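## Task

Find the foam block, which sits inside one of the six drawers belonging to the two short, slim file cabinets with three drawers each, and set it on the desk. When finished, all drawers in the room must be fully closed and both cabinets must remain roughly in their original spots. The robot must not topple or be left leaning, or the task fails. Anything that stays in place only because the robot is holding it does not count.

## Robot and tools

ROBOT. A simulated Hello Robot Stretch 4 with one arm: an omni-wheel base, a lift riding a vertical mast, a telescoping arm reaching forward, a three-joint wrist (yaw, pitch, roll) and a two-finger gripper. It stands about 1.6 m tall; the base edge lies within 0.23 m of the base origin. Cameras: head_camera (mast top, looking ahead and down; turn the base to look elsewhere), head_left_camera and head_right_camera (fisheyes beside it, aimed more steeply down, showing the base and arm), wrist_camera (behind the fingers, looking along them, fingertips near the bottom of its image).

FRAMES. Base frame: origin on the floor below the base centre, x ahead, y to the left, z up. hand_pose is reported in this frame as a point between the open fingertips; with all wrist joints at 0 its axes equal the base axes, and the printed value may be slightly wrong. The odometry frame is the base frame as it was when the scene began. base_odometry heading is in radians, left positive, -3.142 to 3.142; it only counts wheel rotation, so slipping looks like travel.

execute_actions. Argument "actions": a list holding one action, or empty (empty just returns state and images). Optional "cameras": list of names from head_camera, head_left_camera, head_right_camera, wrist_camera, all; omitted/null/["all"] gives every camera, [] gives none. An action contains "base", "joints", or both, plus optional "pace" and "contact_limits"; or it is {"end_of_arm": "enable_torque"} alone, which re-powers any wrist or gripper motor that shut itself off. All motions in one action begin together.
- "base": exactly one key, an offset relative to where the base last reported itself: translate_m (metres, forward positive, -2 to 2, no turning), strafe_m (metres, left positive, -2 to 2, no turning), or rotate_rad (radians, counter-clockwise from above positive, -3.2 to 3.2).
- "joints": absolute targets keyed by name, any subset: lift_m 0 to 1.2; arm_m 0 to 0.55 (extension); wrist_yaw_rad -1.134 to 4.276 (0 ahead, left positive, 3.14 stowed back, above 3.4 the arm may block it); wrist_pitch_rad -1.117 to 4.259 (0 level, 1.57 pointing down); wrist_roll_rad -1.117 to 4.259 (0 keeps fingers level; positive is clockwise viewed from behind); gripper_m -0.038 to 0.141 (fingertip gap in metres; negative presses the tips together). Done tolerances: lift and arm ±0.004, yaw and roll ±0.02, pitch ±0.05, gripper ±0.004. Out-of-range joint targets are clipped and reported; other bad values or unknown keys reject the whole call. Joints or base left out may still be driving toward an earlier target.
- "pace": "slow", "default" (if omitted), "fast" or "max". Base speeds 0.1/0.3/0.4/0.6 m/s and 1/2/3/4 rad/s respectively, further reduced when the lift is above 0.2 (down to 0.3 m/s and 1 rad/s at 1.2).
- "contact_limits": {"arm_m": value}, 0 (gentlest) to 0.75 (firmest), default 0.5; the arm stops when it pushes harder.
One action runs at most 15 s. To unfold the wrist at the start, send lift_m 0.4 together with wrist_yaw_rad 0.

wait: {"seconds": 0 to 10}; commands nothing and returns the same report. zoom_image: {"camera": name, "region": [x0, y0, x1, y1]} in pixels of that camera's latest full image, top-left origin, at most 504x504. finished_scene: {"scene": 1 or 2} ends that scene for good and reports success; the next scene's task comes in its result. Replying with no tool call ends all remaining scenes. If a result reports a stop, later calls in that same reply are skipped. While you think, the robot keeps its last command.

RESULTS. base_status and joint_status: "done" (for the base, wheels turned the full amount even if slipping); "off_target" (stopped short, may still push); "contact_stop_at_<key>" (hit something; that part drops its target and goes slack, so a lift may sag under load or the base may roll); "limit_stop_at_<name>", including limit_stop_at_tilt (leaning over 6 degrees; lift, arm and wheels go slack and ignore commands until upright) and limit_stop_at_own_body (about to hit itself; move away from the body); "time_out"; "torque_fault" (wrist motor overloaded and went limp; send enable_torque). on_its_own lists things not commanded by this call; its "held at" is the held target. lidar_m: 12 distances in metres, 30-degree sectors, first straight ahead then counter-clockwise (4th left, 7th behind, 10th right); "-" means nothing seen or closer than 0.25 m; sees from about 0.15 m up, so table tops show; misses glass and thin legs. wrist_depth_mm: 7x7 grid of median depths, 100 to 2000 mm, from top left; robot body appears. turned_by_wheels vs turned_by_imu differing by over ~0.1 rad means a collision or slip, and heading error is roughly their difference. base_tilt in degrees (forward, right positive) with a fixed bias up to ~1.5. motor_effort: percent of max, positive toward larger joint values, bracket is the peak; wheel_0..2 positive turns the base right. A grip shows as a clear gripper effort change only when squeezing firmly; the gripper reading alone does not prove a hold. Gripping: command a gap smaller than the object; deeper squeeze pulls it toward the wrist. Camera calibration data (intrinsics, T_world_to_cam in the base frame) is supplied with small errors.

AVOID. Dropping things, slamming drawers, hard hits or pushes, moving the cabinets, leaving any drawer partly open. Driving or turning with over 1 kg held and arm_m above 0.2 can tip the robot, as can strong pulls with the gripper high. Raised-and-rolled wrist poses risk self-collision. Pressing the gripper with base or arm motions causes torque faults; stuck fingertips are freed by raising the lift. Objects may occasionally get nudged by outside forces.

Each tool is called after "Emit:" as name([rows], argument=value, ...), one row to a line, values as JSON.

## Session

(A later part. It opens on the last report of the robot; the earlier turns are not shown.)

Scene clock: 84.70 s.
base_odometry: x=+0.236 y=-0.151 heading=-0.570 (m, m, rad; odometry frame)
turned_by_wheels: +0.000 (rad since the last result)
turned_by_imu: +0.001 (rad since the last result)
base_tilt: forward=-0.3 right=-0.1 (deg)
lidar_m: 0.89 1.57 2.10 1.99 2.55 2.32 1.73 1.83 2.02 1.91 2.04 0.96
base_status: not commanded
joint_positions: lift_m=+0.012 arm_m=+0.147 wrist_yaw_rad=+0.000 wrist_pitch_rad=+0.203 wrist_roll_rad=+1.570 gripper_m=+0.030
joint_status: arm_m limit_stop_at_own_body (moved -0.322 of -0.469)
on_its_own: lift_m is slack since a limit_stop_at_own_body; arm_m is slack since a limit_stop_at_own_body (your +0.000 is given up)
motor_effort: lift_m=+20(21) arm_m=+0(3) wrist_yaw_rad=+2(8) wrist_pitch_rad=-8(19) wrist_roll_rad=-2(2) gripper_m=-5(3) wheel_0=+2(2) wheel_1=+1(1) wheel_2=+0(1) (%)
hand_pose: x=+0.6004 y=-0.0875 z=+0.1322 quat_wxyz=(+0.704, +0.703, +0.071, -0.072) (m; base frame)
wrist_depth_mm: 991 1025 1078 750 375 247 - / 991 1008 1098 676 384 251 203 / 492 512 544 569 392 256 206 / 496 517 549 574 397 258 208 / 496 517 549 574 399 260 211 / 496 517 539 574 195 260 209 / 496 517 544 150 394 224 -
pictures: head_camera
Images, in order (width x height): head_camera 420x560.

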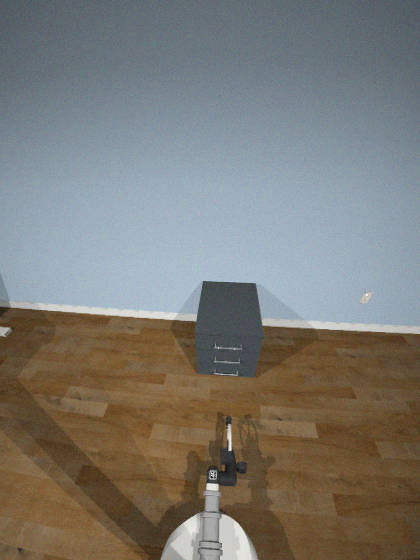

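Emit:
execute_actions([
  {"base":{"rotate_rad":1.57},"joints":{"gripper_m":0.1,"lift_m":0.26,"wrist_pitch_rad":0,"arm_m":0.15}},
], cameras=["head_camera","head_left_camera"])

Scene clock: 88.63 s.
base_odometry: x=+0.236 y=-0.151 heading=+1.001 (m, m, rad; odometry frame)
turned_by_wheels: +1.570 (rad since the last result)
turned_by_imu: +1.609 (rad since the last result)
base_tilt: forward=-0.3 right=-0.1 (deg)
lidar_m: 1.98 2.57 2.31 1.74 1.84 1.99 1.95 2.05 0.95 0.86 1.57 2.05
base_status: done
joint_positions: lift_m=+0.260 arm_m=+0.149 wrist_yaw_rad=+0.000 wrist_pitch_rad=+0.003 wrist_roll_rad=+1.570 gripper_m=+0.100
joint_status: all done
motor_effort: lift_m=+23(22) arm_m=+5(4) wrist_yaw_rad=+0(0) wrist_pitch_rad=-8(14) wrist_roll_rad=-1(1) gripper_m=+1(2) wheel_0=+1(5) wheel_1=+0(4) wheel_2=+2(9) (%)
hand_pose: x=+0.6087 y=-0.0874 z=+0.4372 quat_wxyz=(+0.707, +0.707, +0.001, -0.001) (m; base frame)
wrist_depth_mm: - - - - 1537 842 609 / - - - - 1618 878 609 / - - - - 1708 854 621 / - - 1983 - 1708 891 627 / - - - - 1808 891 634 / - - 213 - 216 768 627 / - - - 152 1618 778 647
pictures: head_camera, head_left_camera
Images, in order (width x height): head_camera 420x560, head_left_camera 420x672.

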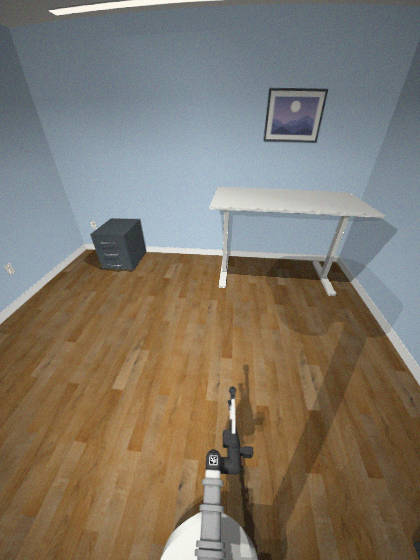

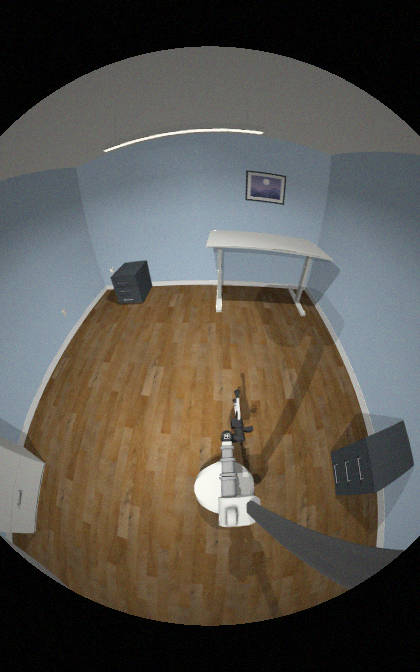

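Emit:
execute_actions([
  {"base":{"rotate_rad":-0.04}},
], cameras=[])

Emit:
execute_actions([
  {"base":{"translate_m":1.2},"pace":"fast"},
], cameras=[])

Emit:
execute_actions([
  {"base":{"strafe_m":1.35},"pace":"fast"},
], cameras=["head_camera","wrist_camera"])

Scene clock: 91.93 s.
base_odometry: x=+0.236 y=-0.151 heading=+0.960 (m, m, rad; odometry frame)
turned_by_wheels: -0.040 (rad since the last result)
turned_by_imu: -0.040 (rad since the last result)
base_tilt: forward=-0.3 right=-0.1 (deg)
lidar_m: 2.00 2.56 2.32 1.74 1.81 2.01 1.93 2.00 0.97 0.90 1.55 2.08
base_status: done
joint_positions: lift_m=+0.260 arm_m=+0.149 wrist_yaw_rad=+0.000 wrist_pitch_rad=+0.003 wrist_roll_rad=+1.570 gripper_m=+0.100
joint_status: not commanded
motor_effort: lift_m=+23(23) arm_m=+5(4) wrist_yaw_rad=+1(0) wrist_pitch_rad=-10(9) wrist_roll_rad=-1(1) gripper_m=+2(3) wheel_0=+1(4) wheel_1=+0(6) wheel_2=-2(5) (%)
hand_pose: x=+0.6086 y=-0.0874 z=+0.4372 quat_wxyz=(+0.707, +0.707, +0.001, -0.001) (m; base frame)
wrist_depth_mm: - - - - 1576 831 609 / - - - - 1708 854 609 / - - - - 1708 878 627 / - - - - 1756 891 627 / - - - - 1863 904 627 / - - 215 - 216 778 621 / - - - 152 1576 778 640
pictures: none
No camera images: the call's "cameras" was empty. Leave "cameras" out to get every camera's image.

Scene clock: 96.30 s.
base_odometry: x=+0.923 y=+0.832 heading=+0.960 (m, m, rad; odometry frame)
turned_by_wheels: +0.000 (rad since the last result)
turned_by_imu: -0.001 (rad since the last result)
base_tilt: forward=-0.3 right=-0.1 (deg)
lidar_m: 0.76 1.64 1.62 2.22 2.25 2.48 3.19 1.41 1.49 1.50 1.12 0.80
base_status: done
joint_positions: lift_m=+0.260 arm_m=+0.149 wrist_yaw_rad=+0.000 wrist_pitch_rad=+0.003 wrist_roll_rad=+1.570 gripper_m=+0.100
joint_status: not commanded
motor_effort: lift_m=+22(23) arm_m=+4(5) wrist_yaw_rad=+2(1) wrist_pitch_rad=-9(10) wrist_roll_rad=-1(2) gripper_m=-4(1) wheel_0=-1(8) wheel_1=-1(4) wheel_2=-1(11) (%)
hand_pose: x=+0.6086 y=-0.0874 z=+0.4372 quat_wxyz=(+0.707, +0.707, +0.001, -0.001) (m; base frame)
wrist_depth_mm: 707 1098 1182 1229 1229 842 603 / 715 1078 1182 1205 1229 854 597 / 723 1118 1229 1229 1229 891 621 / 715 1098 1205 1229 1229 891 627 / 715 1078 1229 1229 1205 820 615 / 715 759 214 1229 216 768 574 / 707 1205 1229 151 1255 778 640
pictures: none
No camera images: the call's "cameras" was empty. Leave "cameras" out to get every camera's image.

Scene clock: 100.90 s.
base_odometry: x=-0.183 y=+1.607 heading=+0.960 (m, m, rad; odometry frame)
turned_by_wheels: +0.000 (rad since the last result)
turned_by_imu: -0.004 (rad since the last result)
base_tilt: forward=-0.3 right=-0.1 (deg)
lidar_m: 0.98 1.06 0.89 0.86 0.89 1.26 1.50 3.30 2.53 2.87 1.39 1.65
base_status: done
joint_positions: lift_m=+0.260 arm_m=+0.149 wrist_yaw_rad=+0.000 wrist_pitch_rad=+0.003 wrist_roll_rad=+1.570 gripper_m=+0.100
joint_status: not commanded
motor_effort: lift_m=+22(23) arm_m=+4(5) wrist_yaw_rad=+1(1) wrist_pitch_rad=-9(10) wrist_roll_rad=-1(1) gripper_m=+0(1) wheel_0=+2(11) wheel_1=-2(13) wheel_2=-1(2) (%)
hand_pose: x=+0.6086 y=-0.0874 z=+0.4373 quat_wxyz=(+0.707, +0.707, +0.001, -0.001) (m; base frame)
wrist_depth_mm: 1205 1205 1205 1229 1229 820 609 / 1229 1229 1229 1229 1229 854 609 / 1182 1182 1229 1229 1229 878 621 / 1205 1229 1255 1205 1118 683 627 / 1205 1229 1205 661 661 661 627 / 1205 1229 214 661 217 668 627 / 1205 1229 1205 152 661 676 640
pictures: head_camera, wrist_camera
camera_calibration (this result's frames):
wrist_camera: T_world_to_cam=[[0.00186258, 0.0210949, -0.999776, 0.444862], [0.0364989, 0.99911, 0.0211488, 0.121745], [0.999332, -0.0365301, 0.00109099, -0.389456], [0, 0, 0, 1]] pos_world=[0.383924, -0.145248, 0.442612]
Images, in order (width x height): head_camera 420x560, wrist_camera 616x392.

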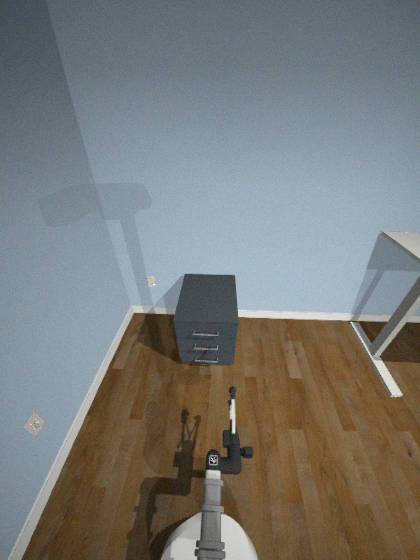

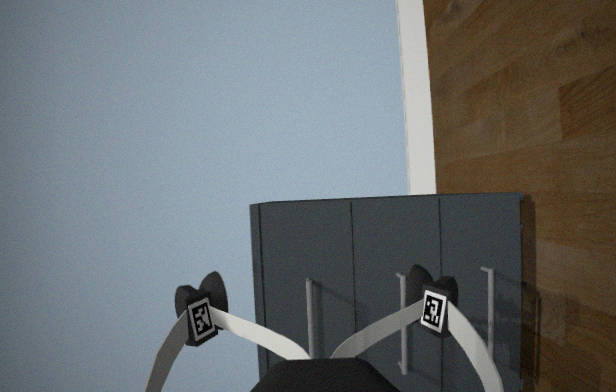

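Emit:
execute_actions([
  {"base":{"strafe_m":0.13}},
], cameras=[])

Emit:
execute_actions([
  {"base":{"translate_m":0.105},"joints":{"arm_m":0.33,"lift_m":0.264}},
], cameras=["wrist_camera"])

Scene clock: 104.63 s.
base_odometry: x=-0.289 y=+1.681 heading=+0.960 (m, m, rad; odometry frame)
turned_by_wheels: +0.000 (rad since the last result)
turned_by_imu: +0.001 (rad since the last result)
base_tilt: forward=-0.3 right=-0.1 (deg)
lidar_m: 1.00 1.06 0.76 0.72 0.78 1.04 1.46 3.28 2.66 3.01 1.51 1.66
base_status: done
joint_positions: lift_m=+0.260 arm_m=+0.149 wrist_yaw_rad=+0.000 wrist_pitch_rad=+0.003 wrist_roll_rad=+1.570 gripper_m=+0.100
joint_status: not commanded
motor_effort: lift_m=+22(22) arm_m=+5(4) wrist_yaw_rad=+1(1) wrist_pitch_rad=-9(10) wrist_roll_rad=-1(2) gripper_m=+0(4) wheel_0=+1(8) wheel_1=-1(10) wheel_2=+0(0) (%)
hand_pose: x=+0.6086 y=-0.0874 z=+0.4373 quat_wxyz=(+0.707, +0.707, +0.001, -0.001) (m; base frame)
wrist_depth_mm: 1229 1229 1229 1229 1229 831 615 / 1205 1160 1205 1229 1229 866 609 / 1229 1205 1229 654 668 668 615 / 1205 1229 1229 668 647 676 621 / 1205 1205 1255 661 668 668 634 / 1205 1229 214 654 216 668 634 / 1255 1205 1229 152 661 668 647
pictures: none
No camera images: the call's "cameras" was empty. Leave "cameras" out to get every camera's image.

Scene clock: 106.27 s.
base_odometry: x=-0.229 y=+1.767 heading=+0.960 (m, m, rad; odometry frame)
turned_by_wheels: +0.000 (rad since the last result)
turned_by_imu: +0.000 (rad since the last result)
base_tilt: forward=-0.3 right=-0.1 (deg)
lidar_m: 0.88 1.02 0.78 0.72 0.76 1.02 1.56 3.39 2.68 2.62 1.47 0.98
base_status: done
joint_positions: lift_m=+0.264 arm_m=+0.329 wrist_yaw_rad=+0.000 wrist_pitch_rad=+0.002 wrist_roll_rad=+1.570 gripper_m=+0.100
joint_status: all done
motor_effort: lift_m=+23(27) arm_m=+5(2) wrist_yaw_rad=+1(2) wrist_pitch_rad=-8(9) wrist_roll_rad=-1(1) gripper_m=+0(1) wheel_0=-1(4) wheel_1=+1(3) wheel_2=+1(6) (%)
hand_pose: x=+0.7886 y=-0.0874 z=+0.4413 quat_wxyz=(+0.707, +0.707, +0.001, -0.001) (m; base frame)
wrist_depth_mm: 917 917 931 946 946 842 609 / 917 931 931 373 373 373 377 / 904 917 366 368 373 370 375 / 931 931 368 368 368 373 373 / 931 931 370 366 370 375 375 / 917 931 214 370 216 375 370 / 931 946 647 152 370 373 377
pictures: wrist_camera
camera_calibration (this result's frames):
wrist_camera: T_world_to_cam=[[0.00226573, 0.0210952, -0.999775, 0.448261], [0.0363515, 0.999115, 0.0211636, 0.115163], [0.999336, -0.0363913, 0.00149689, -0.569432], [0, 0, 0, 1]] pos_world=[0.563852, -0.145239, 0.446575]
Images, in order (width x height): wrist_camera 616x392.

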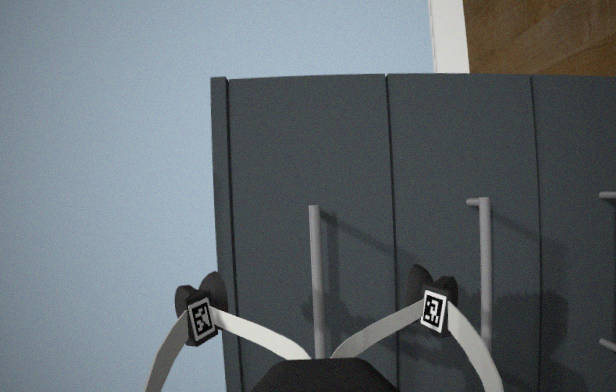

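Emit:
execute_actions([
  {"joints":{"arm_m":0.449},"contact_limits":{"arm_m":0.15}},
], cameras=[])

Emit:
execute_actions([
  {"joints":{"gripper_m":-0.02}},
], cameras=[])

Emit:
execute_actions([
  {"joints":{"arm_m":0.13}},
], cameras=["head_camera"])

Emit:
zoom_image(camera="head_camera", region=[140,250,320,450])

Scene clock: 109.77 s.
base_odometry: x=-0.229 y=+1.767 heading=+0.960 (m, m, rad; odometry frame)
turned_by_wheels: +0.000 (rad since the last result)
turned_by_imu: +0.001 (rad since the last result)
base_tilt: forward=-0.3 right=-0.1 (deg)
lidar_m: 0.89 1.05 0.77 0.73 0.76 1.09 1.57 3.40 2.71 2.63 1.47 0.96
base_status: not commanded
joint_positions: lift_m=+0.264 arm_m=+0.448 wrist_yaw_rad=+0.000 wrist_pitch_rad=+0.002 wrist_roll_rad=+1.570 gripper_m=+0.100
joint_status: all done
motor_effort: lift_m=+23(23) arm_m=+5(7) wrist_yaw_rad=+1(1) wrist_pitch_rad=-7(9) wrist_roll_rad=-1(1) gripper_m=-2(2) wheel_0=+0(1) wheel_1=+1(0) wheel_2=+1(1) (%)
contact_limits: arm_m 0.15
hand_pose: x=+0.9076 y=-0.0874 z=+0.4413 quat_wxyz=(+0.707, +0.707, +0.001, -0.001) (m; base frame)
wrist_depth_mm: 809 798 248 249 250 251 - / 809 809 249 249 251 251 253 / 820 820 248 250 250 251 252 / 809 809 248 248 250 251 252 / 798 809 247 249 250 252 253 / 798 809 213 249 216 251 252 / 809 809 248 152 250 250 -
pictures: none
No camera images: the call's "cameras" was empty. Leave "cameras" out to get every camera's image.

Scene clock: 111.70 s.
base_odometry: x=-0.229 y=+1.767 heading=+0.960 (m, m, rad; odometry frame)
turned_by_wheels: +0.000 (rad since the last result)
turned_by_imu: +0.001 (rad since the last result)
base_tilt: forward=-0.3 right=-0.1 (deg)
lidar_m: 0.88 1.07 0.74 0.71 0.75 1.08 1.55 3.39 2.68 2.61 1.44 0.95
base_status: not commanded
joint_positions: lift_m=+0.264 arm_m=+0.448 wrist_yaw_rad=+0.001 wrist_pitch_rad=+0.007 wrist_roll_rad=+1.570 gripper_m=-0.019
joint_status: all done
motor_effort: lift_m=+23(23) arm_m=+3(5) wrist_yaw_rad=-3(3) wrist_pitch_rad=-21(21) wrist_roll_rad=-1(2) gripper_m=-18(18) wheel_0=-1(0) wheel_1=+1(0) wheel_2=+1(1) (%)
hand_pose: x=+0.9079 y=-0.0871 z=+0.4400 quat_wxyz=(+0.707, +0.707, +0.003, -0.002) (m; base frame)
wrist_depth_mm: 798 820 244 245 247 252 - / 788 798 243 246 246 253 253 / 798 809 242 246 246 252 254 / 798 809 244 245 247 252 253 / 798 809 243 243 246 252 252 / 809 809 242 202 186 252 253 / 809 798 244 198 248 252 -
pictures: none
No camera images: the call's "cameras" was empty. Leave "cameras" out to get every camera's image.

Scene clock: 113.77 s.
base_odometry: x=-0.229 y=+1.767 heading=+0.960 (m, m, rad; odometry frame)
turned_by_wheels: +0.000 (rad since the last result)
turned_by_imu: +0.001 (rad since the last result)
base_tilt: forward=-0.3 right=-0.1 (deg)
lidar_m: 0.56 1.05 0.78 0.73 0.77 1.04 1.55 3.37 2.69 2.65 1.46 0.61
base_status: not commanded
joint_positions: lift_m=+0.264 arm_m=+0.131 wrist_yaw_rad=-0.003 wrist_pitch_rad=+0.008 wrist_roll_rad=+1.570 gripper_m=-0.020
joint_status: all done
on_its_own: wrist_pitch_rad is at rest, and its effort (-24) is outside its rest range (-23 to +23)
motor_effort: lift_m=+23(23) arm_m=-5(6) wrist_yaw_rad=+8(8) wrist_pitch_rad=-24(24) wrist_roll_rad=-1(1) gripper_m=-19(17) wheel_0=-1(1) wheel_1=+1(1) wheel_2=+0(2) (%)
hand_pose: x=+0.5900 y=-0.0882 z=+0.4397 quat_wxyz=(+0.707, +0.707, +0.002, -0.004) (m; base frame)
wrist_depth_mm: 1138 1138 244 247 247 831 603 / 1118 1118 244 245 247 854 609 / 1138 1118 242 244 247 574 585 / 1138 1138 243 244 247 574 591 / 1118 1118 243 244 246 585 580 / 1098 1118 242 202 186 580 574 / 1098 1160 242 198 244 574 580
pictures: head_camera
Images, in order (width x height): head_camera 420x560.

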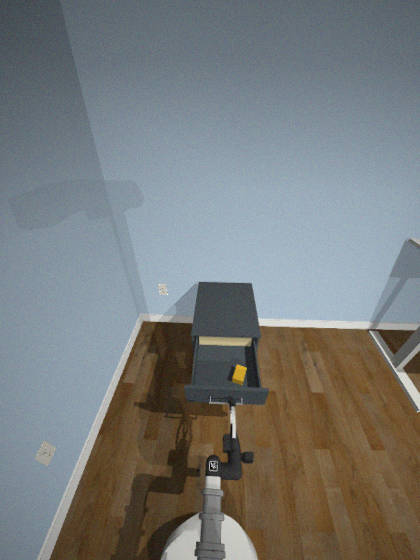

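Region (140, 250, 320, 450) of head_camera's 420x560 image, scaled by 2.520, with more detail than that image has; it fills the left 454 columns of this view, and the rest is white.

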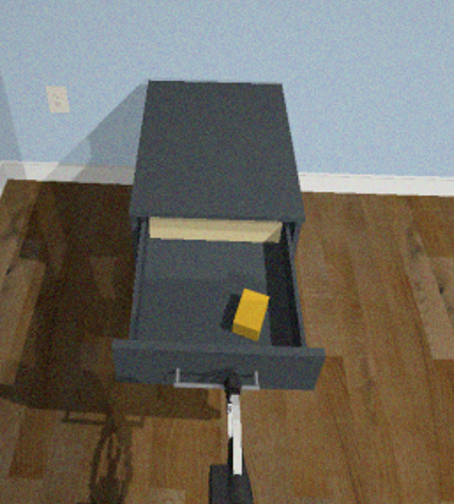

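Emit:
execute_actions([
  {"joints":{"gripper_m":0.1}},
], cameras=[])

Emit:
execute_actions([
  {"joints":{"arm_m":0.05}},
], cameras=[])

Emit:
execute_actions([
  {"joints":{"lift_m":0.75,"wrist_roll_rad":0}},
], cameras=[])

Emit:
execute_actions([
  {"joints":{"arm_m":0.5,"wrist_pitch_rad":1.57}},
], cameras=["wrist_camera","head_camera"])

Scene clock: 118.70 s.
base_odometry: x=-0.229 y=+1.767 heading=+0.960 (m, m, rad; odometry frame)
turned_by_wheels: +0.000 (rad since the last result)
turned_by_imu: +0.002 (rad since the last result)
base_tilt: forward=-0.3 right=-0.1 (deg)
lidar_m: 0.58 1.09 0.77 0.72 0.75 1.08 1.58 3.39 2.71 2.66 1.46 0.62
base_status: not commanded
joint_positions: lift_m=+0.264 arm_m=+0.131 wrist_yaw_rad=+0.000 wrist_pitch_rad=+0.003 wrist_roll_rad=+1.570 gripper_m=+0.100
joint_status: all done
motor_effort: lift_m=+23(23) arm_m=-4(4) wrist_yaw_rad=+2(9) wrist_pitch_rad=-9(25) wrist_roll_rad=-1(1) gripper_m=-3(16) wheel_0=-1(1) wheel_1=+0(1) wheel_2=+0(0) (%)
hand_pose: x=+0.5901 y=-0.0875 z=+0.4411 quat_wxyz=(+0.707, +0.707, +0.001, -0.001) (m; base frame)
wrist_depth_mm: 1118 1118 251 252 254 831 609 / 1138 1138 251 252 254 866 609 / 1118 1138 250 252 253 574 574 / 1118 1138 251 252 253 580 569 / 1098 1098 249 251 252 580 585 / 1118 1118 214 252 217 580 580 / 1118 1138 249 152 252 574 574
pictures: none
No camera images: the call's "cameras" was empty. Leave "cameras" out to get every camera's image.

Scene clock: 119.87 s.
base_odometry: x=-0.229 y=+1.767 heading=+0.960 (m, m, rad; odometry frame)
turned_by_wheels: +0.000 (rad since the last result)
turned_by_imu: +0.000 (rad since the last result)
base_tilt: forward=-0.3 right=-0.1 (deg)
lidar_m: 0.58 1.07 0.76 0.73 0.78 1.07 1.57 3.38 2.69 2.63 1.47 0.60
base_status: not commanded
joint_positions: lift_m=+0.264 arm_m=+0.051 wrist_yaw_rad=+0.000 wrist_pitch_rad=+0.003 wrist_roll_rad=+1.570 gripper_m=+0.100
joint_status: all done
motor_effort: lift_m=+23(23) arm_m=-4(10) wrist_yaw_rad=+1(2) wrist_pitch_rad=-10(9) wrist_roll_rad=-1(1) gripper_m=+0(2) wheel_0=+0(1) wheel_1=+0(1) wheel_2=+0(0) (%)
hand_pose: x=+0.5102 y=-0.0874 z=+0.4412 quat_wxyz=(+0.707, +0.707, +0.001, -0.001) (m; base frame)
wrist_depth_mm: 1160 1229 1229 1205 1229 854 609 / 1205 1205 1229 332 336 866 609 / 1205 1229 1229 334 332 661 621 / 1182 1205 1205 330 334 661 627 / 1205 1229 1205 330 334 661 634 / 1229 1229 214 329 216 668 634 / 1205 1205 1205 151 330 647 654
pictures: none
No camera images: the call's "cameras" was empty. Leave "cameras" out to get every camera's image.

Scene clock: 122.77 s.
base_odometry: x=-0.229 y=+1.767 heading=+0.960 (m, m, rad; odometry frame)
turned_by_wheels: +0.000 (rad since the last result)
turned_by_imu: +0.001 (rad since the last result)
base_tilt: forward=-0.3 right=-0.1 (deg)
lidar_m: 0.56 1.06 0.76 0.70 0.75 1.07 1.55 3.39 2.70 2.66 1.48 0.64
base_status: not commanded
joint_positions: lift_m=+0.750 arm_m=+0.051 wrist_yaw_rad=+0.000 wrist_pitch_rad=+0.003 wrist_roll_rad=+0.000 gripper_m=+0.100
joint_status: all done
motor_effort: lift_m=+23(23) arm_m=-4(4) wrist_yaw_rad=+1(1) wrist_pitch_rad=-9(9) wrist_roll_rad=-1(6) gripper_m=-2(4) wheel_0=-1(1) wheel_1=+1(1) wheel_2=+0(0) (%)
hand_pose: x=+0.5102 y=-0.0874 z=+0.9272 quat_wxyz=(+1.000, +0.000, +0.001, +0.000) (m; base frame)
wrist_depth_mm: 1229 1229 1205 1229 1255 1205 1182 / 1182 1229 1182 1205 1205 1205 1205 / 1205 1255 1205 1229 1205 1229 1182 / 1182 1281 1229 1255 1229 1205 1160 / 1160 1229 1229 1229 1229 1229 1229 / 1138 1255 214 1255 217 1205 1229 / 1160 1229 1229 148 1205 1229 1205
pictures: none
No camera images: the call's "cameras" was empty. Leave "cameras" out to get every camera's image.

Scene clock: 125.17 s.
base_odometry: x=-0.229 y=+1.767 heading=+0.960 (m, m, rad; odometry frame)
turned_by_wheels: +0.000 (rad since the last result)
turned_by_imu: +0.001 (rad since the last result)
base_tilt: forward=-0.3 right=-0.1 (deg)
lidar_m: 0.58 1.07 0.75 0.72 0.77 1.05 1.55 3.39 2.71 2.65 1.44 0.65
base_status: not commanded
joint_positions: lift_m=+0.750 arm_m=+0.499 wrist_yaw_rad=+0.000 wrist_pitch_rad=+1.570 wrist_roll_rad=+0.000 gripper_m=+0.100
joint_status: all done
motor_effort: lift_m=+23(23) arm_m=+5(5) wrist_yaw_rad=+1(2) wrist_pitch_rad=-1(4) wrist_roll_rad=-1(2) gripper_m=-2(0) wheel_0=-1(1) wheel_1=+1(0) wheel_2=+0(0) (%)
hand_pose: x=+0.6704 y=-0.0874 z=+0.6395 quat_wxyz=(+0.707, +0.000, +0.707, +0.000) (m; base frame)
wrist_depth_mm: 878 492 484 488 488 866 866 / 854 496 492 492 492 866 866 / 878 496 492 492 492 866 854 / 878 488 496 488 492 866 854 / 866 496 496 492 492 866 866 / 866 415 215 394 216 878 866 / 878 866 866 148 878 866 866
pictures: head_camera, wrist_camera
camera_calibration (this result's frames):
wrist_camera: T_world_to_cam=[[-0.0215717, -0.999756, -0.0047268, -0.0629196], [-0.999063, 0.0217338, -0.0374392, 0.76145], [0.0375328, 0.00391474, -0.999288, 0.836673], [0, 0, 0, 1]] pos_world=[0.727976, -0.0827288, 0.864287]
Images, in order (width x height): head_camera 420x560, wrist_camera 616x392.

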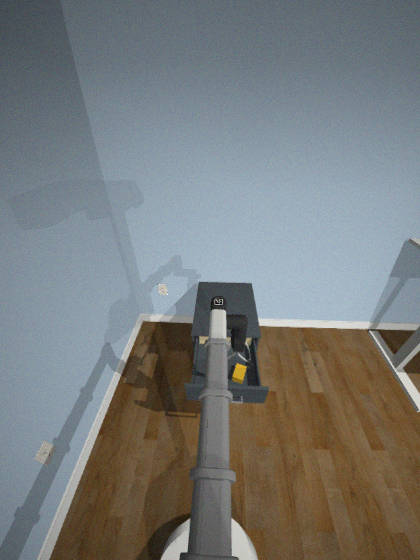

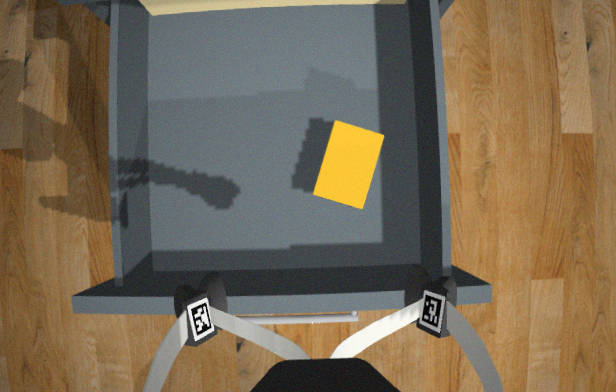

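Emit:
execute_actions([
  {"base":{"translate_m":0.11},"joints":{"wrist_roll_rad":0.3,"gripper_m":0.09}},
], cameras=[])

Emit:
execute_actions([
  {"base":{"strafe_m":-0.044},"joints":{"lift_m":0.58}},
], cameras=["wrist_camera"])

Scene clock: 128.57 s.
base_odometry: x=-0.166 y=+1.857 heading=+0.960 (m, m, rad; odometry frame)
turned_by_wheels: +0.000 (rad since the last result)
turned_by_imu: +0.001 (rad since the last result)
base_tilt: forward=-0.3 right=-0.1 (deg)
lidar_m: 0.48 0.53 0.75 0.71 0.76 1.07 1.70 3.49 2.73 2.29 1.41 0.49
base_status: done
joint_positions: lift_m=+0.750 arm_m=+0.499 wrist_yaw_rad=+0.000 wrist_pitch_rad=+1.570 wrist_roll_rad=+0.300 gripper_m=+0.090
joint_status: all done
motor_effort: lift_m=+23(23) arm_m=+4(5) wrist_yaw_rad=+1(1) wrist_pitch_rad=+0(0) wrist_roll_rad=+1(0) gripper_m=-5(2) wheel_0=+0(4) wheel_1=+0(2) wheel_2=+2(5) (%)
hand_pose: x=+0.6704 y=-0.0874 z=+0.6395 quat_wxyz=(+0.700, +0.106, +0.699, -0.105) (m; base frame)
wrist_depth_mm: 342 343 343 343 343 891 878 / 342 343 343 345 492 866 891 / 342 343 492 488 492 866 866 / 854 492 492 492 488 878 866 / 866 492 492 496 492 878 878 / 866 492 213 492 214 427 878 / 878 878 500 150 394 364 878
pictures: none
No camera images: the call's "cameras" was empty. Leave "cameras" out to get every camera's image.

Scene clock: 130.37 s.
base_odometry: x=-0.130 y=+1.832 heading=+0.960 (m, m, rad; odometry frame)
turned_by_wheels: +0.000 (rad since the last result)
turned_by_imu: +0.001 (rad since the last result)
base_tilt: forward=-0.3 right=-0.1 (deg)
lidar_m: 0.43 0.53 0.82 0.76 0.81 1.14 1.70 3.53 2.73 2.31 1.35 0.52
base_status: done
joint_positions: lift_m=+0.580 arm_m=+0.499 wrist_yaw_rad=+0.000 wrist_pitch_rad=+1.570 wrist_roll_rad=+0.300 gripper_m=+0.090
joint_status: all done
motor_effort: lift_m=+17(24) arm_m=+5(5) wrist_yaw_rad=+1(1) wrist_pitch_rad=-1(0) wrist_roll_rad=+0(1) gripper_m=-3(0) wheel_0=-1(7) wheel_1=-1(8) wheel_2=+0(1) (%)
hand_pose: x=+0.6704 y=-0.0874 z=+0.4700 quat_wxyz=(+0.700, +0.106, +0.699, -0.105) (m; base frame)
wrist_depth_mm: 172 173 290 320 298 691 707 / 178 319 322 322 297 691 707 / 324 322 320 322 307 707 699 / 322 322 322 324 322 699 707 / 324 324 322 277 322 699 707 / 322 322 214 278 213 259 691 / 320 324 325 150 324 296 715
pictures: wrist_camera
camera_calibration (this result's frames):
wrist_camera: T_world_to_cam=[[-0.315621, -0.948872, -0.00502813, 0.138003], [-0.948161, 0.315583, -0.0373869, 0.746673], [0.0370621, -0.00703261, -0.999288, 0.666606], [0, 0, 0, 1]] pos_world=[0.726817, -0.100002, 0.694741]
Images, in order (width x height): wrist_camera 616x392.

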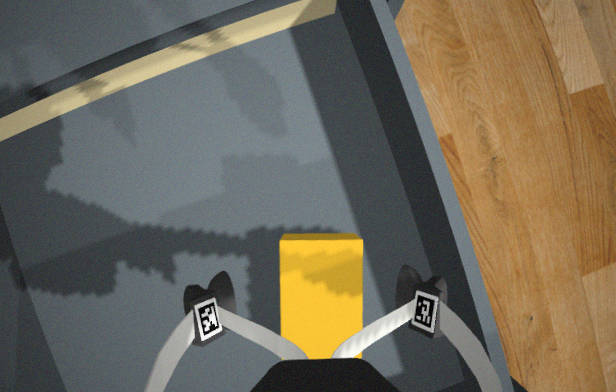

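Emit:
execute_actions([
  {"joints":{"lift_m":0.508}},
], cameras=[])

Emit:
execute_actions([
  {"joints":{"gripper_m":0.03}},
], cameras=[])

Emit:
execute_actions([
  {"joints":{"lift_m":1.0,"arm_m":0.55}},
], cameras=[])

Emit:
execute_actions([
  {"base":{"strafe_m":-1.8}},
], cameras=["wrist_camera","head_camera"])

Scene clock: 135.50 s.
base_odometry: x=-0.130 y=+1.832 heading=+0.960 (m, m, rad; odometry frame)
turned_by_wheels: +0.000 (rad since the last result)
turned_by_imu: +0.002 (rad since the last result)
base_tilt: forward=-0.3 right=-0.1 (deg)
lidar_m: 0.43 0.51 0.82 0.77 0.82 1.12 1.70 3.52 2.70 2.31 1.39 0.53
base_status: not commanded
joint_positions: lift_m=+0.508 arm_m=+0.499 wrist_yaw_rad=+0.000 wrist_pitch_rad=+1.570 wrist_roll_rad=+0.300 gripper_m=+0.090
joint_status: all done
motor_effort: lift_m=+18(16) arm_m=+5(5) wrist_yaw_rad=+1(0) wrist_pitch_rad=+0(0) wrist_roll_rad=+0(0) gripper_m=-2(2) wheel_0=-1(0) wheel_1=+0(1) wheel_2=+0(0) (%)
hand_pose: x=+0.6704 y=-0.0874 z=+0.3980 quat_wxyz=(+0.700, +0.106, +0.699, -0.105) (m; base frame)
wrist_depth_mm: 216 242 249 248 213 615 627 / 248 250 249 249 249 627 627 / 249 249 249 249 249 188 627 / 250 248 250 251 250 186 621 / 250 249 249 221 251 197 627 / 249 250 213 205 206 203 615 / 250 251 251 150 251 207 -
pictures: none
No camera images: the call's "cameras" was empty. Leave "cameras" out to get every camera's image.

Scene clock: 136.90 s.
base_odometry: x=-0.130 y=+1.832 heading=+0.960 (m, m, rad; odometry frame)
turned_by_wheels: +0.000 (rad since the last result)
turned_by_imu: +0.001 (rad since the last result)
base_tilt: forward=-0.3 right=-0.1 (deg)
lidar_m: 0.46 0.49 0.82 0.77 0.82 1.13 1.68 3.49 2.71 2.28 1.38 0.50
base_status: not commanded
joint_positions: lift_m=+0.508 arm_m=+0.499 wrist_yaw_rad=+0.000 wrist_pitch_rad=+1.570 wrist_roll_rad=+0.300 gripper_m=+0.030
joint_status: all done
motor_effort: lift_m=+18(17) arm_m=+5(4) wrist_yaw_rad=+1(1) wrist_pitch_rad=+0(0) wrist_roll_rad=+0(1) gripper_m=-15(12) wheel_0=-1(1) wheel_1=+0(1) wheel_2=+0(0) (%)
hand_pose: x=+0.6704 y=-0.0874 z=+0.3980 quat_wxyz=(+0.700, +0.106, +0.699, -0.105) (m; base frame)
wrist_depth_mm: 216 241 249 248 213 627 621 / 249 249 250 249 247 621 634 / 249 250 248 248 249 188 615 / 248 250 248 249 249 186 627 / 250 249 251 224 250 197 627 / 250 249 196 195 195 203 627 / 251 250 251 195 251 189 -
pictures: none
No camera images: the call's "cameras" was empty. Leave "cameras" out to get every camera's image.

Scene clock: 139.83 s.
base_odometry: x=-0.130 y=+1.832 heading=+0.960 (m, m, rad; odometry frame)
turned_by_wheels: +0.000 (rad since the last result)
turned_by_imu: +0.001 (rad since the last result)
base_tilt: forward=-0.3 right=-0.1 (deg)
lidar_m: 0.45 0.51 0.81 0.77 0.80 1.13 1.68 3.52 2.70 2.31 1.38 0.52
base_status: not commanded
joint_positions: lift_m=+1.000 arm_m=+0.546 wrist_yaw_rad=+0.000 wrist_pitch_rad=+1.570 wrist_roll_rad=+0.300 gripper_m=+0.030
joint_status: all done
joint sent to its limit — the command would take arm_m past its upper limit, so that joint was sent only as far as its limit.
motor_effort: lift_m=+23(25) arm_m=+5(1) wrist_yaw_rad=+1(1) wrist_pitch_rad=-1(1) wrist_roll_rad=+0(1) gripper_m=-18(15) wheel_0=+0(1) wheel_1=-1(1) wheel_2=+0(0) (%)
hand_pose: x=+0.7176 y=-0.0874 z=+0.8895 quat_wxyz=(+0.700, +0.106, +0.699, -0.105) (m; base frame)
wrist_depth_mm: 597 585 597 591 1118 1138 1138 / 1098 597 585 597 1118 1138 1118 / 1138 597 591 591 1098 1118 1118 / 1138 585 750 750 1118 1118 1138 / 1098 1098 732 224 1118 1118 1118 / 1098 1118 196 195 195 1118 1118 / 1118 1118 661 195 1138 1118 1138
pictures: none
No camera images: the call's "cameras" was empty. Leave "cameras" out to get every camera's image.

Scene clock: 145.83 s.
base_odometry: x=+0.951 y=+1.094 heading=+1.571 (m, m, rad; odometry frame)
turned_by_wheels: +0.610 (rad since the last result)
turned_by_imu: +0.661 (rad since the last result)
base_tilt: forward=-0.3 right=-0.1 (deg)
lidar_m: 1.37 1.16 2.08 2.25 2.62 3.34 1.67 1.67 1.44 0.67 0.54 0.53
base_status: strafe_m contact_stop (by the wheels' count: -1.305 of -1.800)
joint_positions: lift_m=+1.000 arm_m=+0.547 wrist_yaw_rad=+0.000 wrist_pitch_rad=+1.570 wrist_roll_rad=+0.300 gripper_m=+0.030
joint_status: not commanded
on_its_own: the wheels are slack since a contact_stop
motor_effort: lift_m=+20(23) arm_m=+3(5) wrist_yaw_rad=+2(14) wrist_pitch_rad=-1(25) wrist_roll_rad=-2(4) gripper_m=-16(24) wheel_0=+0(36) wheel_1=+0(13) wheel_2=+0(18) (%)
hand_pose: x=+0.7179 y=-0.0874 z=+0.8897 quat_wxyz=(+0.699, +0.106, +0.699, -0.106) (m; base frame)
wrist_depth_mm: 891 1160 1138 1118 1118 1118 1042 / 1098 1118 1138 1118 1118 1138 1118 / 1118 1138 1118 1118 1118 1118 750 / 1118 1118 1118 1118 1138 1118 1118 / 1118 1138 1098 224 1118 1138 1138 / 1138 1138 195 195 195 1138 1118 / 1138 1118 1098 195 1118 1138 1118
pictures: head_camera, wrist_camera
camera_calibration (this result's frames):
wrist_camera: T_world_to_cam=[[-0.31651, -0.948576, -0.00494139, 0.155686], [-0.947876, 0.31647, -0.0371247, 0.807025], [0.0367794, -0.00706653, -0.999298, 1.08454], [0, 0, 0, 1]] pos_world=[0.774346, -0.100055, 1.11451]
Images, in order (width x height): head_camera 420x560, wrist_camera 616x392.

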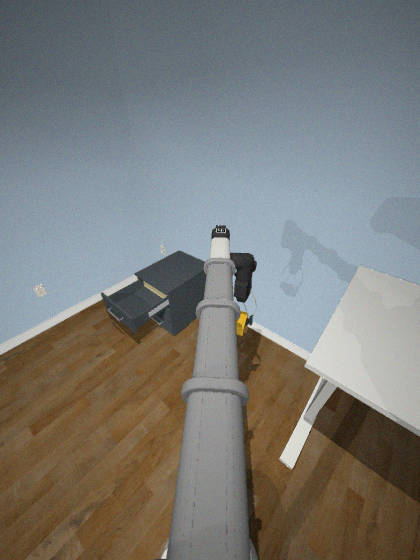

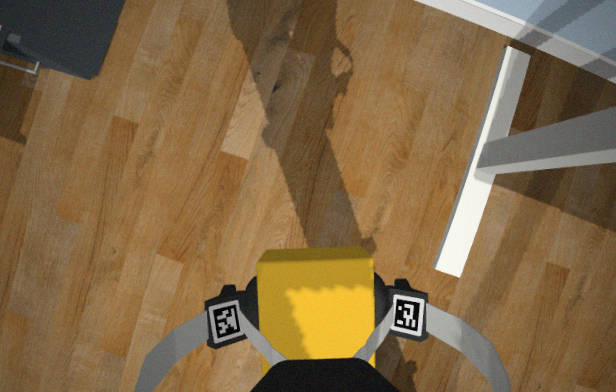

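Desk is taller. Raise fully.

Emit:
execute_actions([
  {"joints":{"lift_m":1.2}},
], cameras=[])

Emit:
execute_actions([
  {"base":{"rotate_rad":-0.5},"pace":"slow"},
], cameras=["wrist_camera","head_camera"])

Scene clock: 159.37 s.
base_odometry: x=+0.951 y=+1.094 heading=+1.571 (m, m, rad; odometry frame)
turned_by_wheels: +0.000 (rad since the last result)
turned_by_imu: +0.002 (rad since the last result)
base_tilt: forward=-0.3 right=-0.1 (deg)
lidar_m: 1.38 1.19 2.10 2.27 2.61 3.37 1.66 1.67 1.49 0.71 0.56 0.52
base_status: not commanded
joint_positions: lift_m=+1.200 arm_m=+0.547 wrist_yaw_rad=+0.000 wrist_pitch_rad=+1.570 wrist_roll_rad=+0.300 gripper_m=+0.030
joint_status: all done
on_its_own: the wheels are slack since a contact_stop
motor_effort: lift_m=+23(24) arm_m=+3(2) wrist_yaw_rad=+1(2) wrist_pitch_rad=-2(1) wrist_roll_rad=-2(1) gripper_m=-13(15) wheel_0=+0(0) wheel_1=+0(0) wheel_2=+0(0) (%)
hand_pose: x=+0.7179 y=-0.0874 z=+1.0895 quat_wxyz=(+0.699, +0.106, +0.699, -0.106) (m; base frame)
wrist_depth_mm: 891 1229 1336 1366 1308 1205 1078 / 1042 1308 1336 1336 1308 1336 1308 / 1336 1308 1336 1397 1308 1281 768 / 1336 1308 1336 1336 1366 1281 1336 / 1308 1336 1336 224 1308 1308 1336 / 1336 1366 195 195 195 1308 1336 / 1336 1308 1336 196 1336 1336 1366
pictures: none
No camera images: the call's "cameras" was empty. Leave "cameras" out to get every camera's image.

Scene clock: 161.07 s.
base_odometry: x=+0.951 y=+1.094 heading=+1.071 (m, m, rad; odometry frame)
turned_by_wheels: -0.500 (rad since the last result)
turned_by_imu: -0.511 (rad since the last result)
base_tilt: forward=-0.3 right=-0.1 (deg)
lidar_m: 0.53 1.36 1.22 2.10 2.30 2.69 3.40 1.66 1.64 1.36 0.69 0.54
base_status: done
joint_positions: lift_m=+1.200 arm_m=+0.547 wrist_yaw_rad=+0.000 wrist_pitch_rad=+1.570 wrist_roll_rad=+0.300 gripper_m=+0.030
joint_status: not commanded
motor_effort: lift_m=+23(23) arm_m=+3(3) wrist_yaw_rad=+1(1) wrist_pitch_rad=-2(1) wrist_roll_rad=-2(2) gripper_m=-19(17) wheel_0=+1(4) wheel_1=+2(2) wheel_2=-1(6) (%)
hand_pose: x=+0.7179 y=-0.0874 z=+1.0895 quat_wxyz=(+0.699, +0.106, +0.699, -0.106) (m; base frame)
wrist_depth_mm: 1008 1098 723 362 364 364 364 / 1336 1308 1336 364 362 364 364 / 1281 1336 1336 364 362 362 359 / 1366 1336 1336 364 364 362 366 / 1336 1308 1336 224 362 366 366 / 1336 1336 196 196 195 362 366 / 1366 1308 1366 195 364 364 366
pictures: head_camera, wrist_camera
camera_calibration (this result's frames):
wrist_camera: T_world_to_cam=[[-0.31651, -0.948576, -0.00494142, 0.156673], [-0.947876, 0.316469, -0.0371248, 0.814442], [0.0367795, -0.00706651, -0.999298, 1.28417], [0, 0, 0, 1]] pos_world=[0.774348, -0.100055, 1.31427]
Images, in order (width x height): head_camera 420x560, wrist_camera 616x392.

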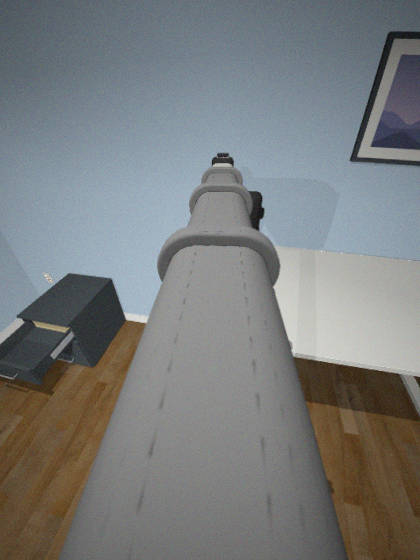

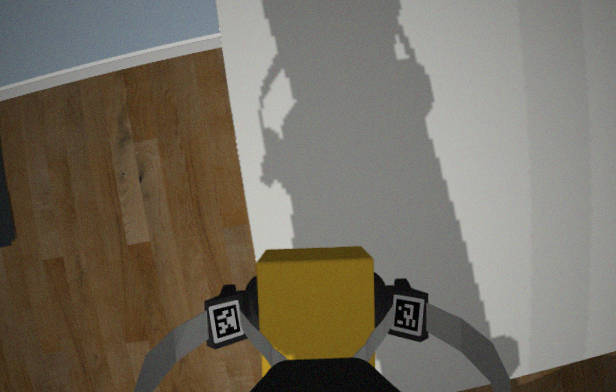

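Emit:
execute_actions([
  {"base":{"rotate_rad":-0.147}},
], cameras=[])

Emit:
execute_actions([
  {"base":{"strafe_m":-0.15}},
], cameras=[])

Emit:
execute_actions([
  {"base":{"translate_m":0.08},"joints":{"lift_m":1.092}},
], cameras=[])

Emit:
execute_actions([
  {"joints":{"gripper_m":0.09}},
], cameras=[])

Emit:
execute_actions([
  {"joints":{"lift_m":1.18}},
], cameras=["wrist_camera"])

Emit:
execute_actions([
  {"base":{"translate_m":-0.19},"joints":{"arm_m":0.05}},
], cameras=[])

Emit:
execute_actions([
  {"base":{"strafe_m":1.47},"joints":{"lift_m":0.264,"wrist_pitch_rad":0,"wrist_roll_rad":1.57,"gripper_m":-0.02}},
], cameras=["wrist_camera","head_camera"])

Scene clock: 167.87 s.
base_odometry: x=+0.951 y=+1.094 heading=+0.924 (m, m, rad; odometry frame)
turned_by_wheels: -0.147 (rad since the last result)
turned_by_imu: -0.149 (rad since the last result)
base_tilt: forward=-0.3 right=-0.1 (deg)
lidar_m: 0.55 1.39 1.21 2.07 2.20 2.34 3.47 1.69 1.70 1.60 0.79 0.57
base_status: done
joint_positions: lift_m=+1.200 arm_m=+0.547 wrist_yaw_rad=+0.000 wrist_pitch_rad=+1.570 wrist_roll_rad=+0.300 gripper_m=+0.030
joint_status: not commanded
motor_effort: lift_m=+23(23) arm_m=+3(3) wrist_yaw_rad=+1(1) wrist_pitch_rad=+0(2) wrist_roll_rad=-1(2) gripper_m=-16(15) wheel_0=+0(4) wheel_1=+1(7) wheel_2=-1(3) (%)
hand_pose: x=+0.7179 y=-0.0874 z=+1.0895 quat_wxyz=(+0.699, +0.106, +0.699, -0.106) (m; base frame)
wrist_depth_mm: 866 364 362 362 362 362 366 / 1098 366 364 362 366 364 366 / 1336 364 364 366 364 366 364 / 1336 364 364 366 364 364 364 / 1336 1308 364 224 366 362 364 / 1336 1308 196 195 195 366 366 / 1366 1336 366 195 368 366 1336
pictures: none
No camera images: the call's "cameras" was empty. Leave "cameras" out to get every camera's image.

Scene clock: 169.60 s.
base_odometry: x=+1.071 y=+1.004 heading=+0.924 (m, m, rad; odometry frame)
turned_by_wheels: +0.000 (rad since the last result)
turned_by_imu: +0.002 (rad since the last result)
base_tilt: forward=-0.3 right=-0.1 (deg)
lidar_m: 0.51 0.58 1.32 2.25 2.34 2.48 3.45 1.57 1.57 1.48 0.79 0.56
base_status: done
joint_positions: lift_m=+1.200 arm_m=+0.547 wrist_yaw_rad=+0.000 wrist_pitch_rad=+1.570 wrist_roll_rad=+0.300 gripper_m=+0.030
joint_status: not commanded
motor_effort: lift_m=+23(23) arm_m=+3(3) wrist_yaw_rad=+1(1) wrist_pitch_rad=-1(2) wrist_roll_rad=-1(2) gripper_m=-15(13) wheel_0=-1(10) wheel_1=+2(11) wheel_2=+0(2) (%)
hand_pose: x=+0.7179 y=-0.0874 z=+1.0895 quat_wxyz=(+0.699, +0.106, +0.699, -0.106) (m; base frame)
wrist_depth_mm: 362 359 364 362 362 364 364 / 362 364 364 364 366 364 364 / 362 364 364 364 364 366 359 / 366 364 364 366 362 362 364 / 362 364 362 222 364 364 366 / 364 366 196 195 195 368 366 / 364 366 364 195 362 364 1336
pictures: none
No camera images: the call's "cameras" was empty. Leave "cameras" out to get every camera's image.

Scene clock: 171.10 s.
base_odometry: x=+1.119 y=+1.067 heading=+0.924 (m, m, rad; odometry frame)
turned_by_wheels: +0.000 (rad since the last result)
turned_by_imu: +0.000 (rad since the last result)
base_tilt: forward=-0.2 right=-0.1 (deg)
lidar_m: 0.45 0.50 1.30 1.40 2.32 2.50 3.56 1.65 1.54 1.48 0.67 0.50
base_status: done
joint_positions: lift_m=+1.092 arm_m=+0.547 wrist_yaw_rad=+0.000 wrist_pitch_rad=+1.570 wrist_roll_rad=+0.300 gripper_m=+0.030
joint_status: all done
motor_effort: lift_m=+18(21) arm_m=+3(2) wrist_yaw_rad=+1(1) wrist_pitch_rad=-2(1) wrist_roll_rad=-2(2) gripper_m=-15(14) wheel_0=+0(6) wheel_1=+1(6) wheel_2=+0(7) (%)
hand_pose: x=+0.7179 y=-0.0874 z=+0.9819 quat_wxyz=(+0.699, +0.106, +0.699, -0.106) (m; base frame)
wrist_depth_mm: 255 253 254 254 254 254 - / 256 254 256 255 255 256 254 / 253 254 254 255 256 256 255 / 255 254 255 255 255 256 256 / 254 256 256 224 255 256 256 / 256 256 196 195 195 256 257 / 255 255 255 196 255 256 -
pictures: none
No camera images: the call's "cameras" was empty. Leave "cameras" out to get every camera's image.

Scene clock: 172.50 s.
base_odometry: x=+1.119 y=+1.067 heading=+0.924 (m, m, rad; odometry frame)
turned_by_wheels: +0.000 (rad since the last result)
turned_by_imu: +0.001 (rad since the last result)
base_tilt: forward=-0.3 right=-0.1 (deg)
lidar_m: 0.45 0.48 1.32 1.45 2.31 2.48 3.53 1.65 1.55 1.48 0.67 0.48
base_status: not commanded
joint_positions: lift_m=+1.092 arm_m=+0.547 wrist_yaw_rad=+0.000 wrist_pitch_rad=+1.570 wrist_roll_rad=+0.300 gripper_m=+0.090
joint_status: all done
motor_effort: lift_m=+18(18) arm_m=+3(3) wrist_yaw_rad=+2(1) wrist_pitch_rad=-1(1) wrist_roll_rad=-1(1) gripper_m=-1(16) wheel_0=+0(1) wheel_1=+1(1) wheel_2=+0(1) (%)
hand_pose: x=+0.7179 y=-0.0874 z=+0.9819 quat_wxyz=(+0.699, +0.106, +0.699, -0.106) (m; base frame)
wrist_depth_mm: 254 254 254 254 254 254 - / 253 254 255 254 254 256 255 / 255 254 256 254 255 256 256 / 254 255 255 256 256 254 256 / 255 255 255 223 257 256 255 / 255 255 211 210 211 256 256 / 256 256 256 150 256 256 -
pictures: none
No camera images: the call's "cameras" was empty. Leave "cameras" out to get every camera's image.

Scene clock: 173.87 s.
base_odometry: x=+1.119 y=+1.067 heading=+0.924 (m, m, rad; odometry frame)
turned_by_wheels: +0.000 (rad since the last result)
turned_by_imu: +0.001 (rad since the last result)
base_tilt: forward=-0.3 right=-0.1 (deg)
lidar_m: 0.44 0.49 1.30 1.43 2.34 2.50 3.55 1.64 1.55 1.47 0.66 0.49
base_status: not commanded
joint_positions: lift_m=+1.180 arm_m=+0.547 wrist_yaw_rad=+0.000 wrist_pitch_rad=+1.570 wrist_roll_rad=+0.300 gripper_m=+0.090
joint_status: all done
motor_effort: lift_m=+23(19) arm_m=+3(3) wrist_yaw_rad=+1(1) wrist_pitch_rad=-2(1) wrist_roll_rad=-1(1) gripper_m=-2(1) wheel_0=+0(0) wheel_1=+1(1) wheel_2=-1(0) (%)
hand_pose: x=+0.7179 y=-0.0874 z=+1.0695 quat_wxyz=(+0.699, +0.106, +0.699, -0.106) (m; base frame)
wrist_depth_mm: 342 342 343 343 342 342 342 / 342 343 342 343 340 343 342 / 342 343 343 345 340 343 343 / 342 342 343 345 343 345 345 / 343 343 343 298 343 343 343 / 343 343 215 298 215 343 343 / 342 345 343 150 347 343 343
pictures: wrist_camera
camera_calibration (this result's frames):
wrist_camera: T_world_to_cam=[[-0.316509, -0.948577, -0.00494139, 0.156574], [-0.947876, 0.316469, -0.0371247, 0.813699], [0.0367794, -0.00706648, -0.999298, 1.26417], [0, 0, 0, 1]] pos_world=[0.774348, -0.100055, 1.29427]
Images, in order (width x height): wrist_camera 616x392.

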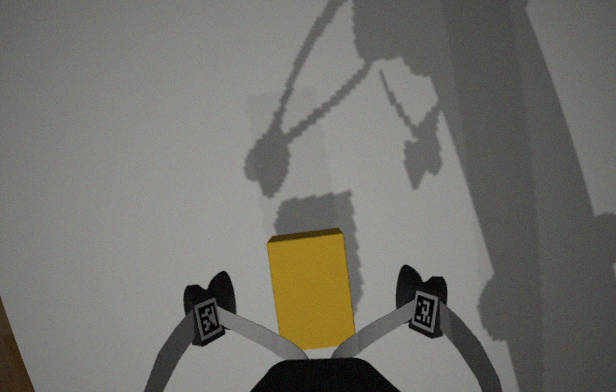

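Scene clock: 176.40 s.
base_odometry: x=+1.004 y=+0.916 heading=+0.924 (m, m, rad; odometry frame)
turned_by_wheels: +0.000 (rad since the last result)
turned_by_imu: +0.001 (rad since the last result)
base_tilt: forward=-0.3 right=-0.1 (deg)
lidar_m: 0.64 0.69 1.39 2.25 2.35 2.48 3.36 1.49 1.55 1.49 0.94 0.67
base_status: done
joint_positions: lift_m=+1.180 arm_m=+0.051 wrist_yaw_rad=+0.000 wrist_pitch_rad=+1.570 wrist_roll_rad=+0.300 gripper_m=+0.090
joint_status: all done
motor_effort: lift_m=+23(23) arm_m=-5(5) wrist_yaw_rad=+2(2) wrist_pitch_rad=-2(2) wrist_roll_rad=-1(2) gripper_m=-1(1) wheel_0=-1(4) wheel_1=+0(4) wheel_2=+0(6) (%)
hand_pose: x=+0.2219 y=-0.0874 z=+1.0695 quat_wxyz=(+0.699, +0.106, +0.699, -0.106) (m; base frame)
wrist_depth_mm: 1336 1336 1281 1336 1308 1308 1308 / 1308 1308 1336 1336 1308 1336 1336 / 1336 1308 1308 1308 1336 1366 1308 / 1308 1308 1281 1336 1308 1281 1336 / 1281 1336 1308 1078 1308 1336 1336 / 1308 1281 215 1098 214 1308 1308 / 1308 1308 1308 150 1308 1308 1308
pictures: none
No camera images: the call's "cameras" was empty. Leave "cameras" out to get every camera's image.

Scene clock: 182.63 s.
base_odometry: x=-0.169 y=+1.802 heading=+0.924 (m, m, rad; odometry frame)
turned_by_wheels: +0.000 (rad since the last result)
turned_by_imu: -0.004 (rad since the last result)
base_tilt: forward=-0.3 right=-0.1 (deg)
lidar_m: 0.55 0.59 0.78 0.76 0.80 1.11 1.63 3.42 2.66 2.61 1.43 0.59
base_status: done
joint_positions: lift_m=+0.264 arm_m=+0.051 wrist_yaw_rad=+0.000 wrist_pitch_rad=+0.003 wrist_roll_rad=+1.570 gripper_m=-0.020
joint_status: all done
motor_effort: lift_m=+18(23) arm_m=-4(5) wrist_yaw_rad=+1(2) wrist_pitch_rad=-10(14) wrist_roll_rad=+0(5) gripper_m=-14(14) wheel_0=+1(9) wheel_1=-2(3) wheel_2=+1(2) (%)
hand_pose: x=+0.5102 y=-0.0874 z=+0.4416 quat_wxyz=(+0.707, +0.707, +0.001, -0.001) (m; base frame)
wrist_depth_mm: 1160 1160 1160 1182 1182 854 609 / 1160 1182 1205 1182 1229 878 615 / 1182 1182 297 297 298 768 621 / 1160 1160 293 294 296 615 615 / 1160 1182 1182 294 294 615 621 / 1160 1160 1205 202 187 621 615 / 1182 1160 177 184 294 615 615
pictures: head_camera, wrist_camera
camera_calibration (this result's frames):
wrist_camera: T_world_to_cam=[[0.00174884, 0.02053, -0.999788, 0.449387], [0.0363888, 0.999126, 0.0205801, 0.125523], [0.999336, -0.036417, 0.00100025, -0.291048], [0, 0, 0, 1]] pos_world=[0.285501, -0.145238, 0.447]
Images, in order (width x height): head_camera 420x560, wrist_camera 616x392.

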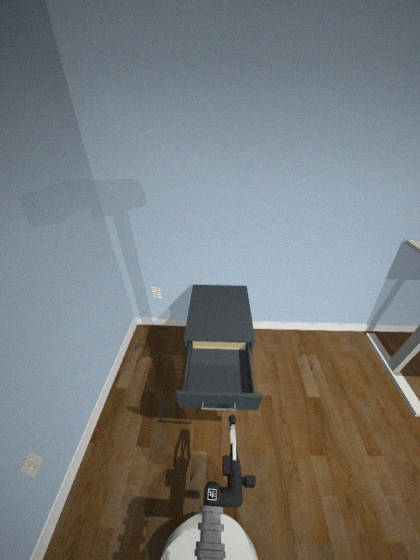

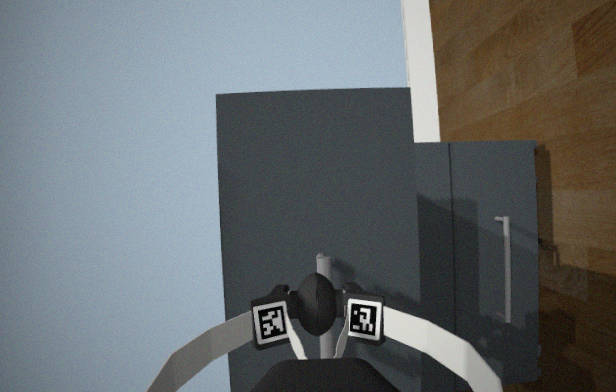

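Emit:
execute_actions([
  {"base":{"strafe_m":0.04}},
], cameras=[])

Emit:
execute_actions([
  {"joints":{"arm_m":0.46},"contact_limits":{"arm_m":0.2},"pace":"slow"},
], cameras=[])

Emit:
execute_actions([
  {"joints":{"arm_m":0.25}},
], cameras=["head_camera"])

Scene clock: 185.30 s.
base_odometry: x=-0.201 y=+1.826 heading=+0.924 (m, m, rad; odometry frame)
turned_by_wheels: +0.000 (rad since the last result)
turned_by_imu: +0.001 (rad since the last result)
base_tilt: forward=-0.3 right=-0.1 (deg)
lidar_m: 0.55 1.07 0.75 0.72 0.76 1.03 1.61 3.44 2.72 2.63 1.47 0.61
base_status: done
joint_positions: lift_m=+0.264 arm_m=+0.051 wrist_yaw_rad=+0.000 wrist_pitch_rad=+0.003 wrist_roll_rad=+1.570 gripper_m=-0.020
joint_status: not commanded
motor_effort: lift_m=+18(18) arm_m=-4(4) wrist_yaw_rad=+0(1) wrist_pitch_rad=-9(9) wrist_roll_rad=+1(1) gripper_m=-16(14) wheel_0=+2(7) wheel_1=-1(11) wheel_2=+1(5) (%)
hand_pose: x=+0.5102 y=-0.0874 z=+0.4416 quat_wxyz=(+0.707, +0.707, +0.001, -0.001) (m; base frame)
wrist_depth_mm: 1138 1182 1160 1182 1182 842 609 / 1182 1182 294 294 297 878 603 / 1160 1160 294 293 294 621 621 / 1160 1160 293 296 297 615 615 / 1182 1182 1182 293 296 615 615 / 1138 1138 1182 203 187 621 621 / 1205 1182 177 184 293 615 621
pictures: none
No camera images: the call's "cameras" was empty. Leave "cameras" out to get every camera's image.

Scene clock: 189.83 s.
base_odometry: x=-0.201 y=+1.826 heading=+0.924 (m, m, rad; odometry frame)
turned_by_wheels: +0.000 (rad since the last result)
turned_by_imu: +0.002 (rad since the last result)
base_tilt: forward=-0.3 right=+0.0 (deg)
lidar_m: 0.83 1.05 0.78 0.73 0.76 1.05 1.61 3.41 2.73 2.58 1.45 0.95
base_status: not commanded
joint_positions: lift_m=+0.264 arm_m=+0.409 wrist_yaw_rad=+0.000 wrist_pitch_rad=+0.002 wrist_roll_rad=+1.570 gripper_m=-0.020
joint_status: arm_m contact_stop (moved +0.358 of +0.409)
on_its_own: arm_m is slack since a contact_stop (your +0.460 is given up)
motor_effort: lift_m=+18(18) arm_m=+0(14) wrist_yaw_rad=+2(22) wrist_pitch_rad=-7(9) wrist_roll_rad=+0(0) gripper_m=-14(14) wheel_0=+3(4) wheel_1=+2(2) wheel_2=+1(6) (%)
contact_limits: arm_m 0.2
hand_pose: x=+0.8680 y=-0.0875 z=+0.4418 quat_wxyz=(+0.707, +0.707, +0.001, -0.001) (m; base frame)
wrist_depth_mm: 798 809 820 544 549 273 273 / 798 809 267 270 271 273 274 / 809 820 267 268 270 272 272 / 798 809 267 268 270 271 272 / 809 820 267 266 268 270 242 / 809 820 265 203 187 270 271 / 809 798 176 183 268 268 -
pictures: none
No camera images: the call's "cameras" was empty. Leave "cameras" out to get every camera's image.

not run: a stop came earlier in this reply.

Flush.

Emit:
finished_scene(scene=1)

The scene is finished: the task was done.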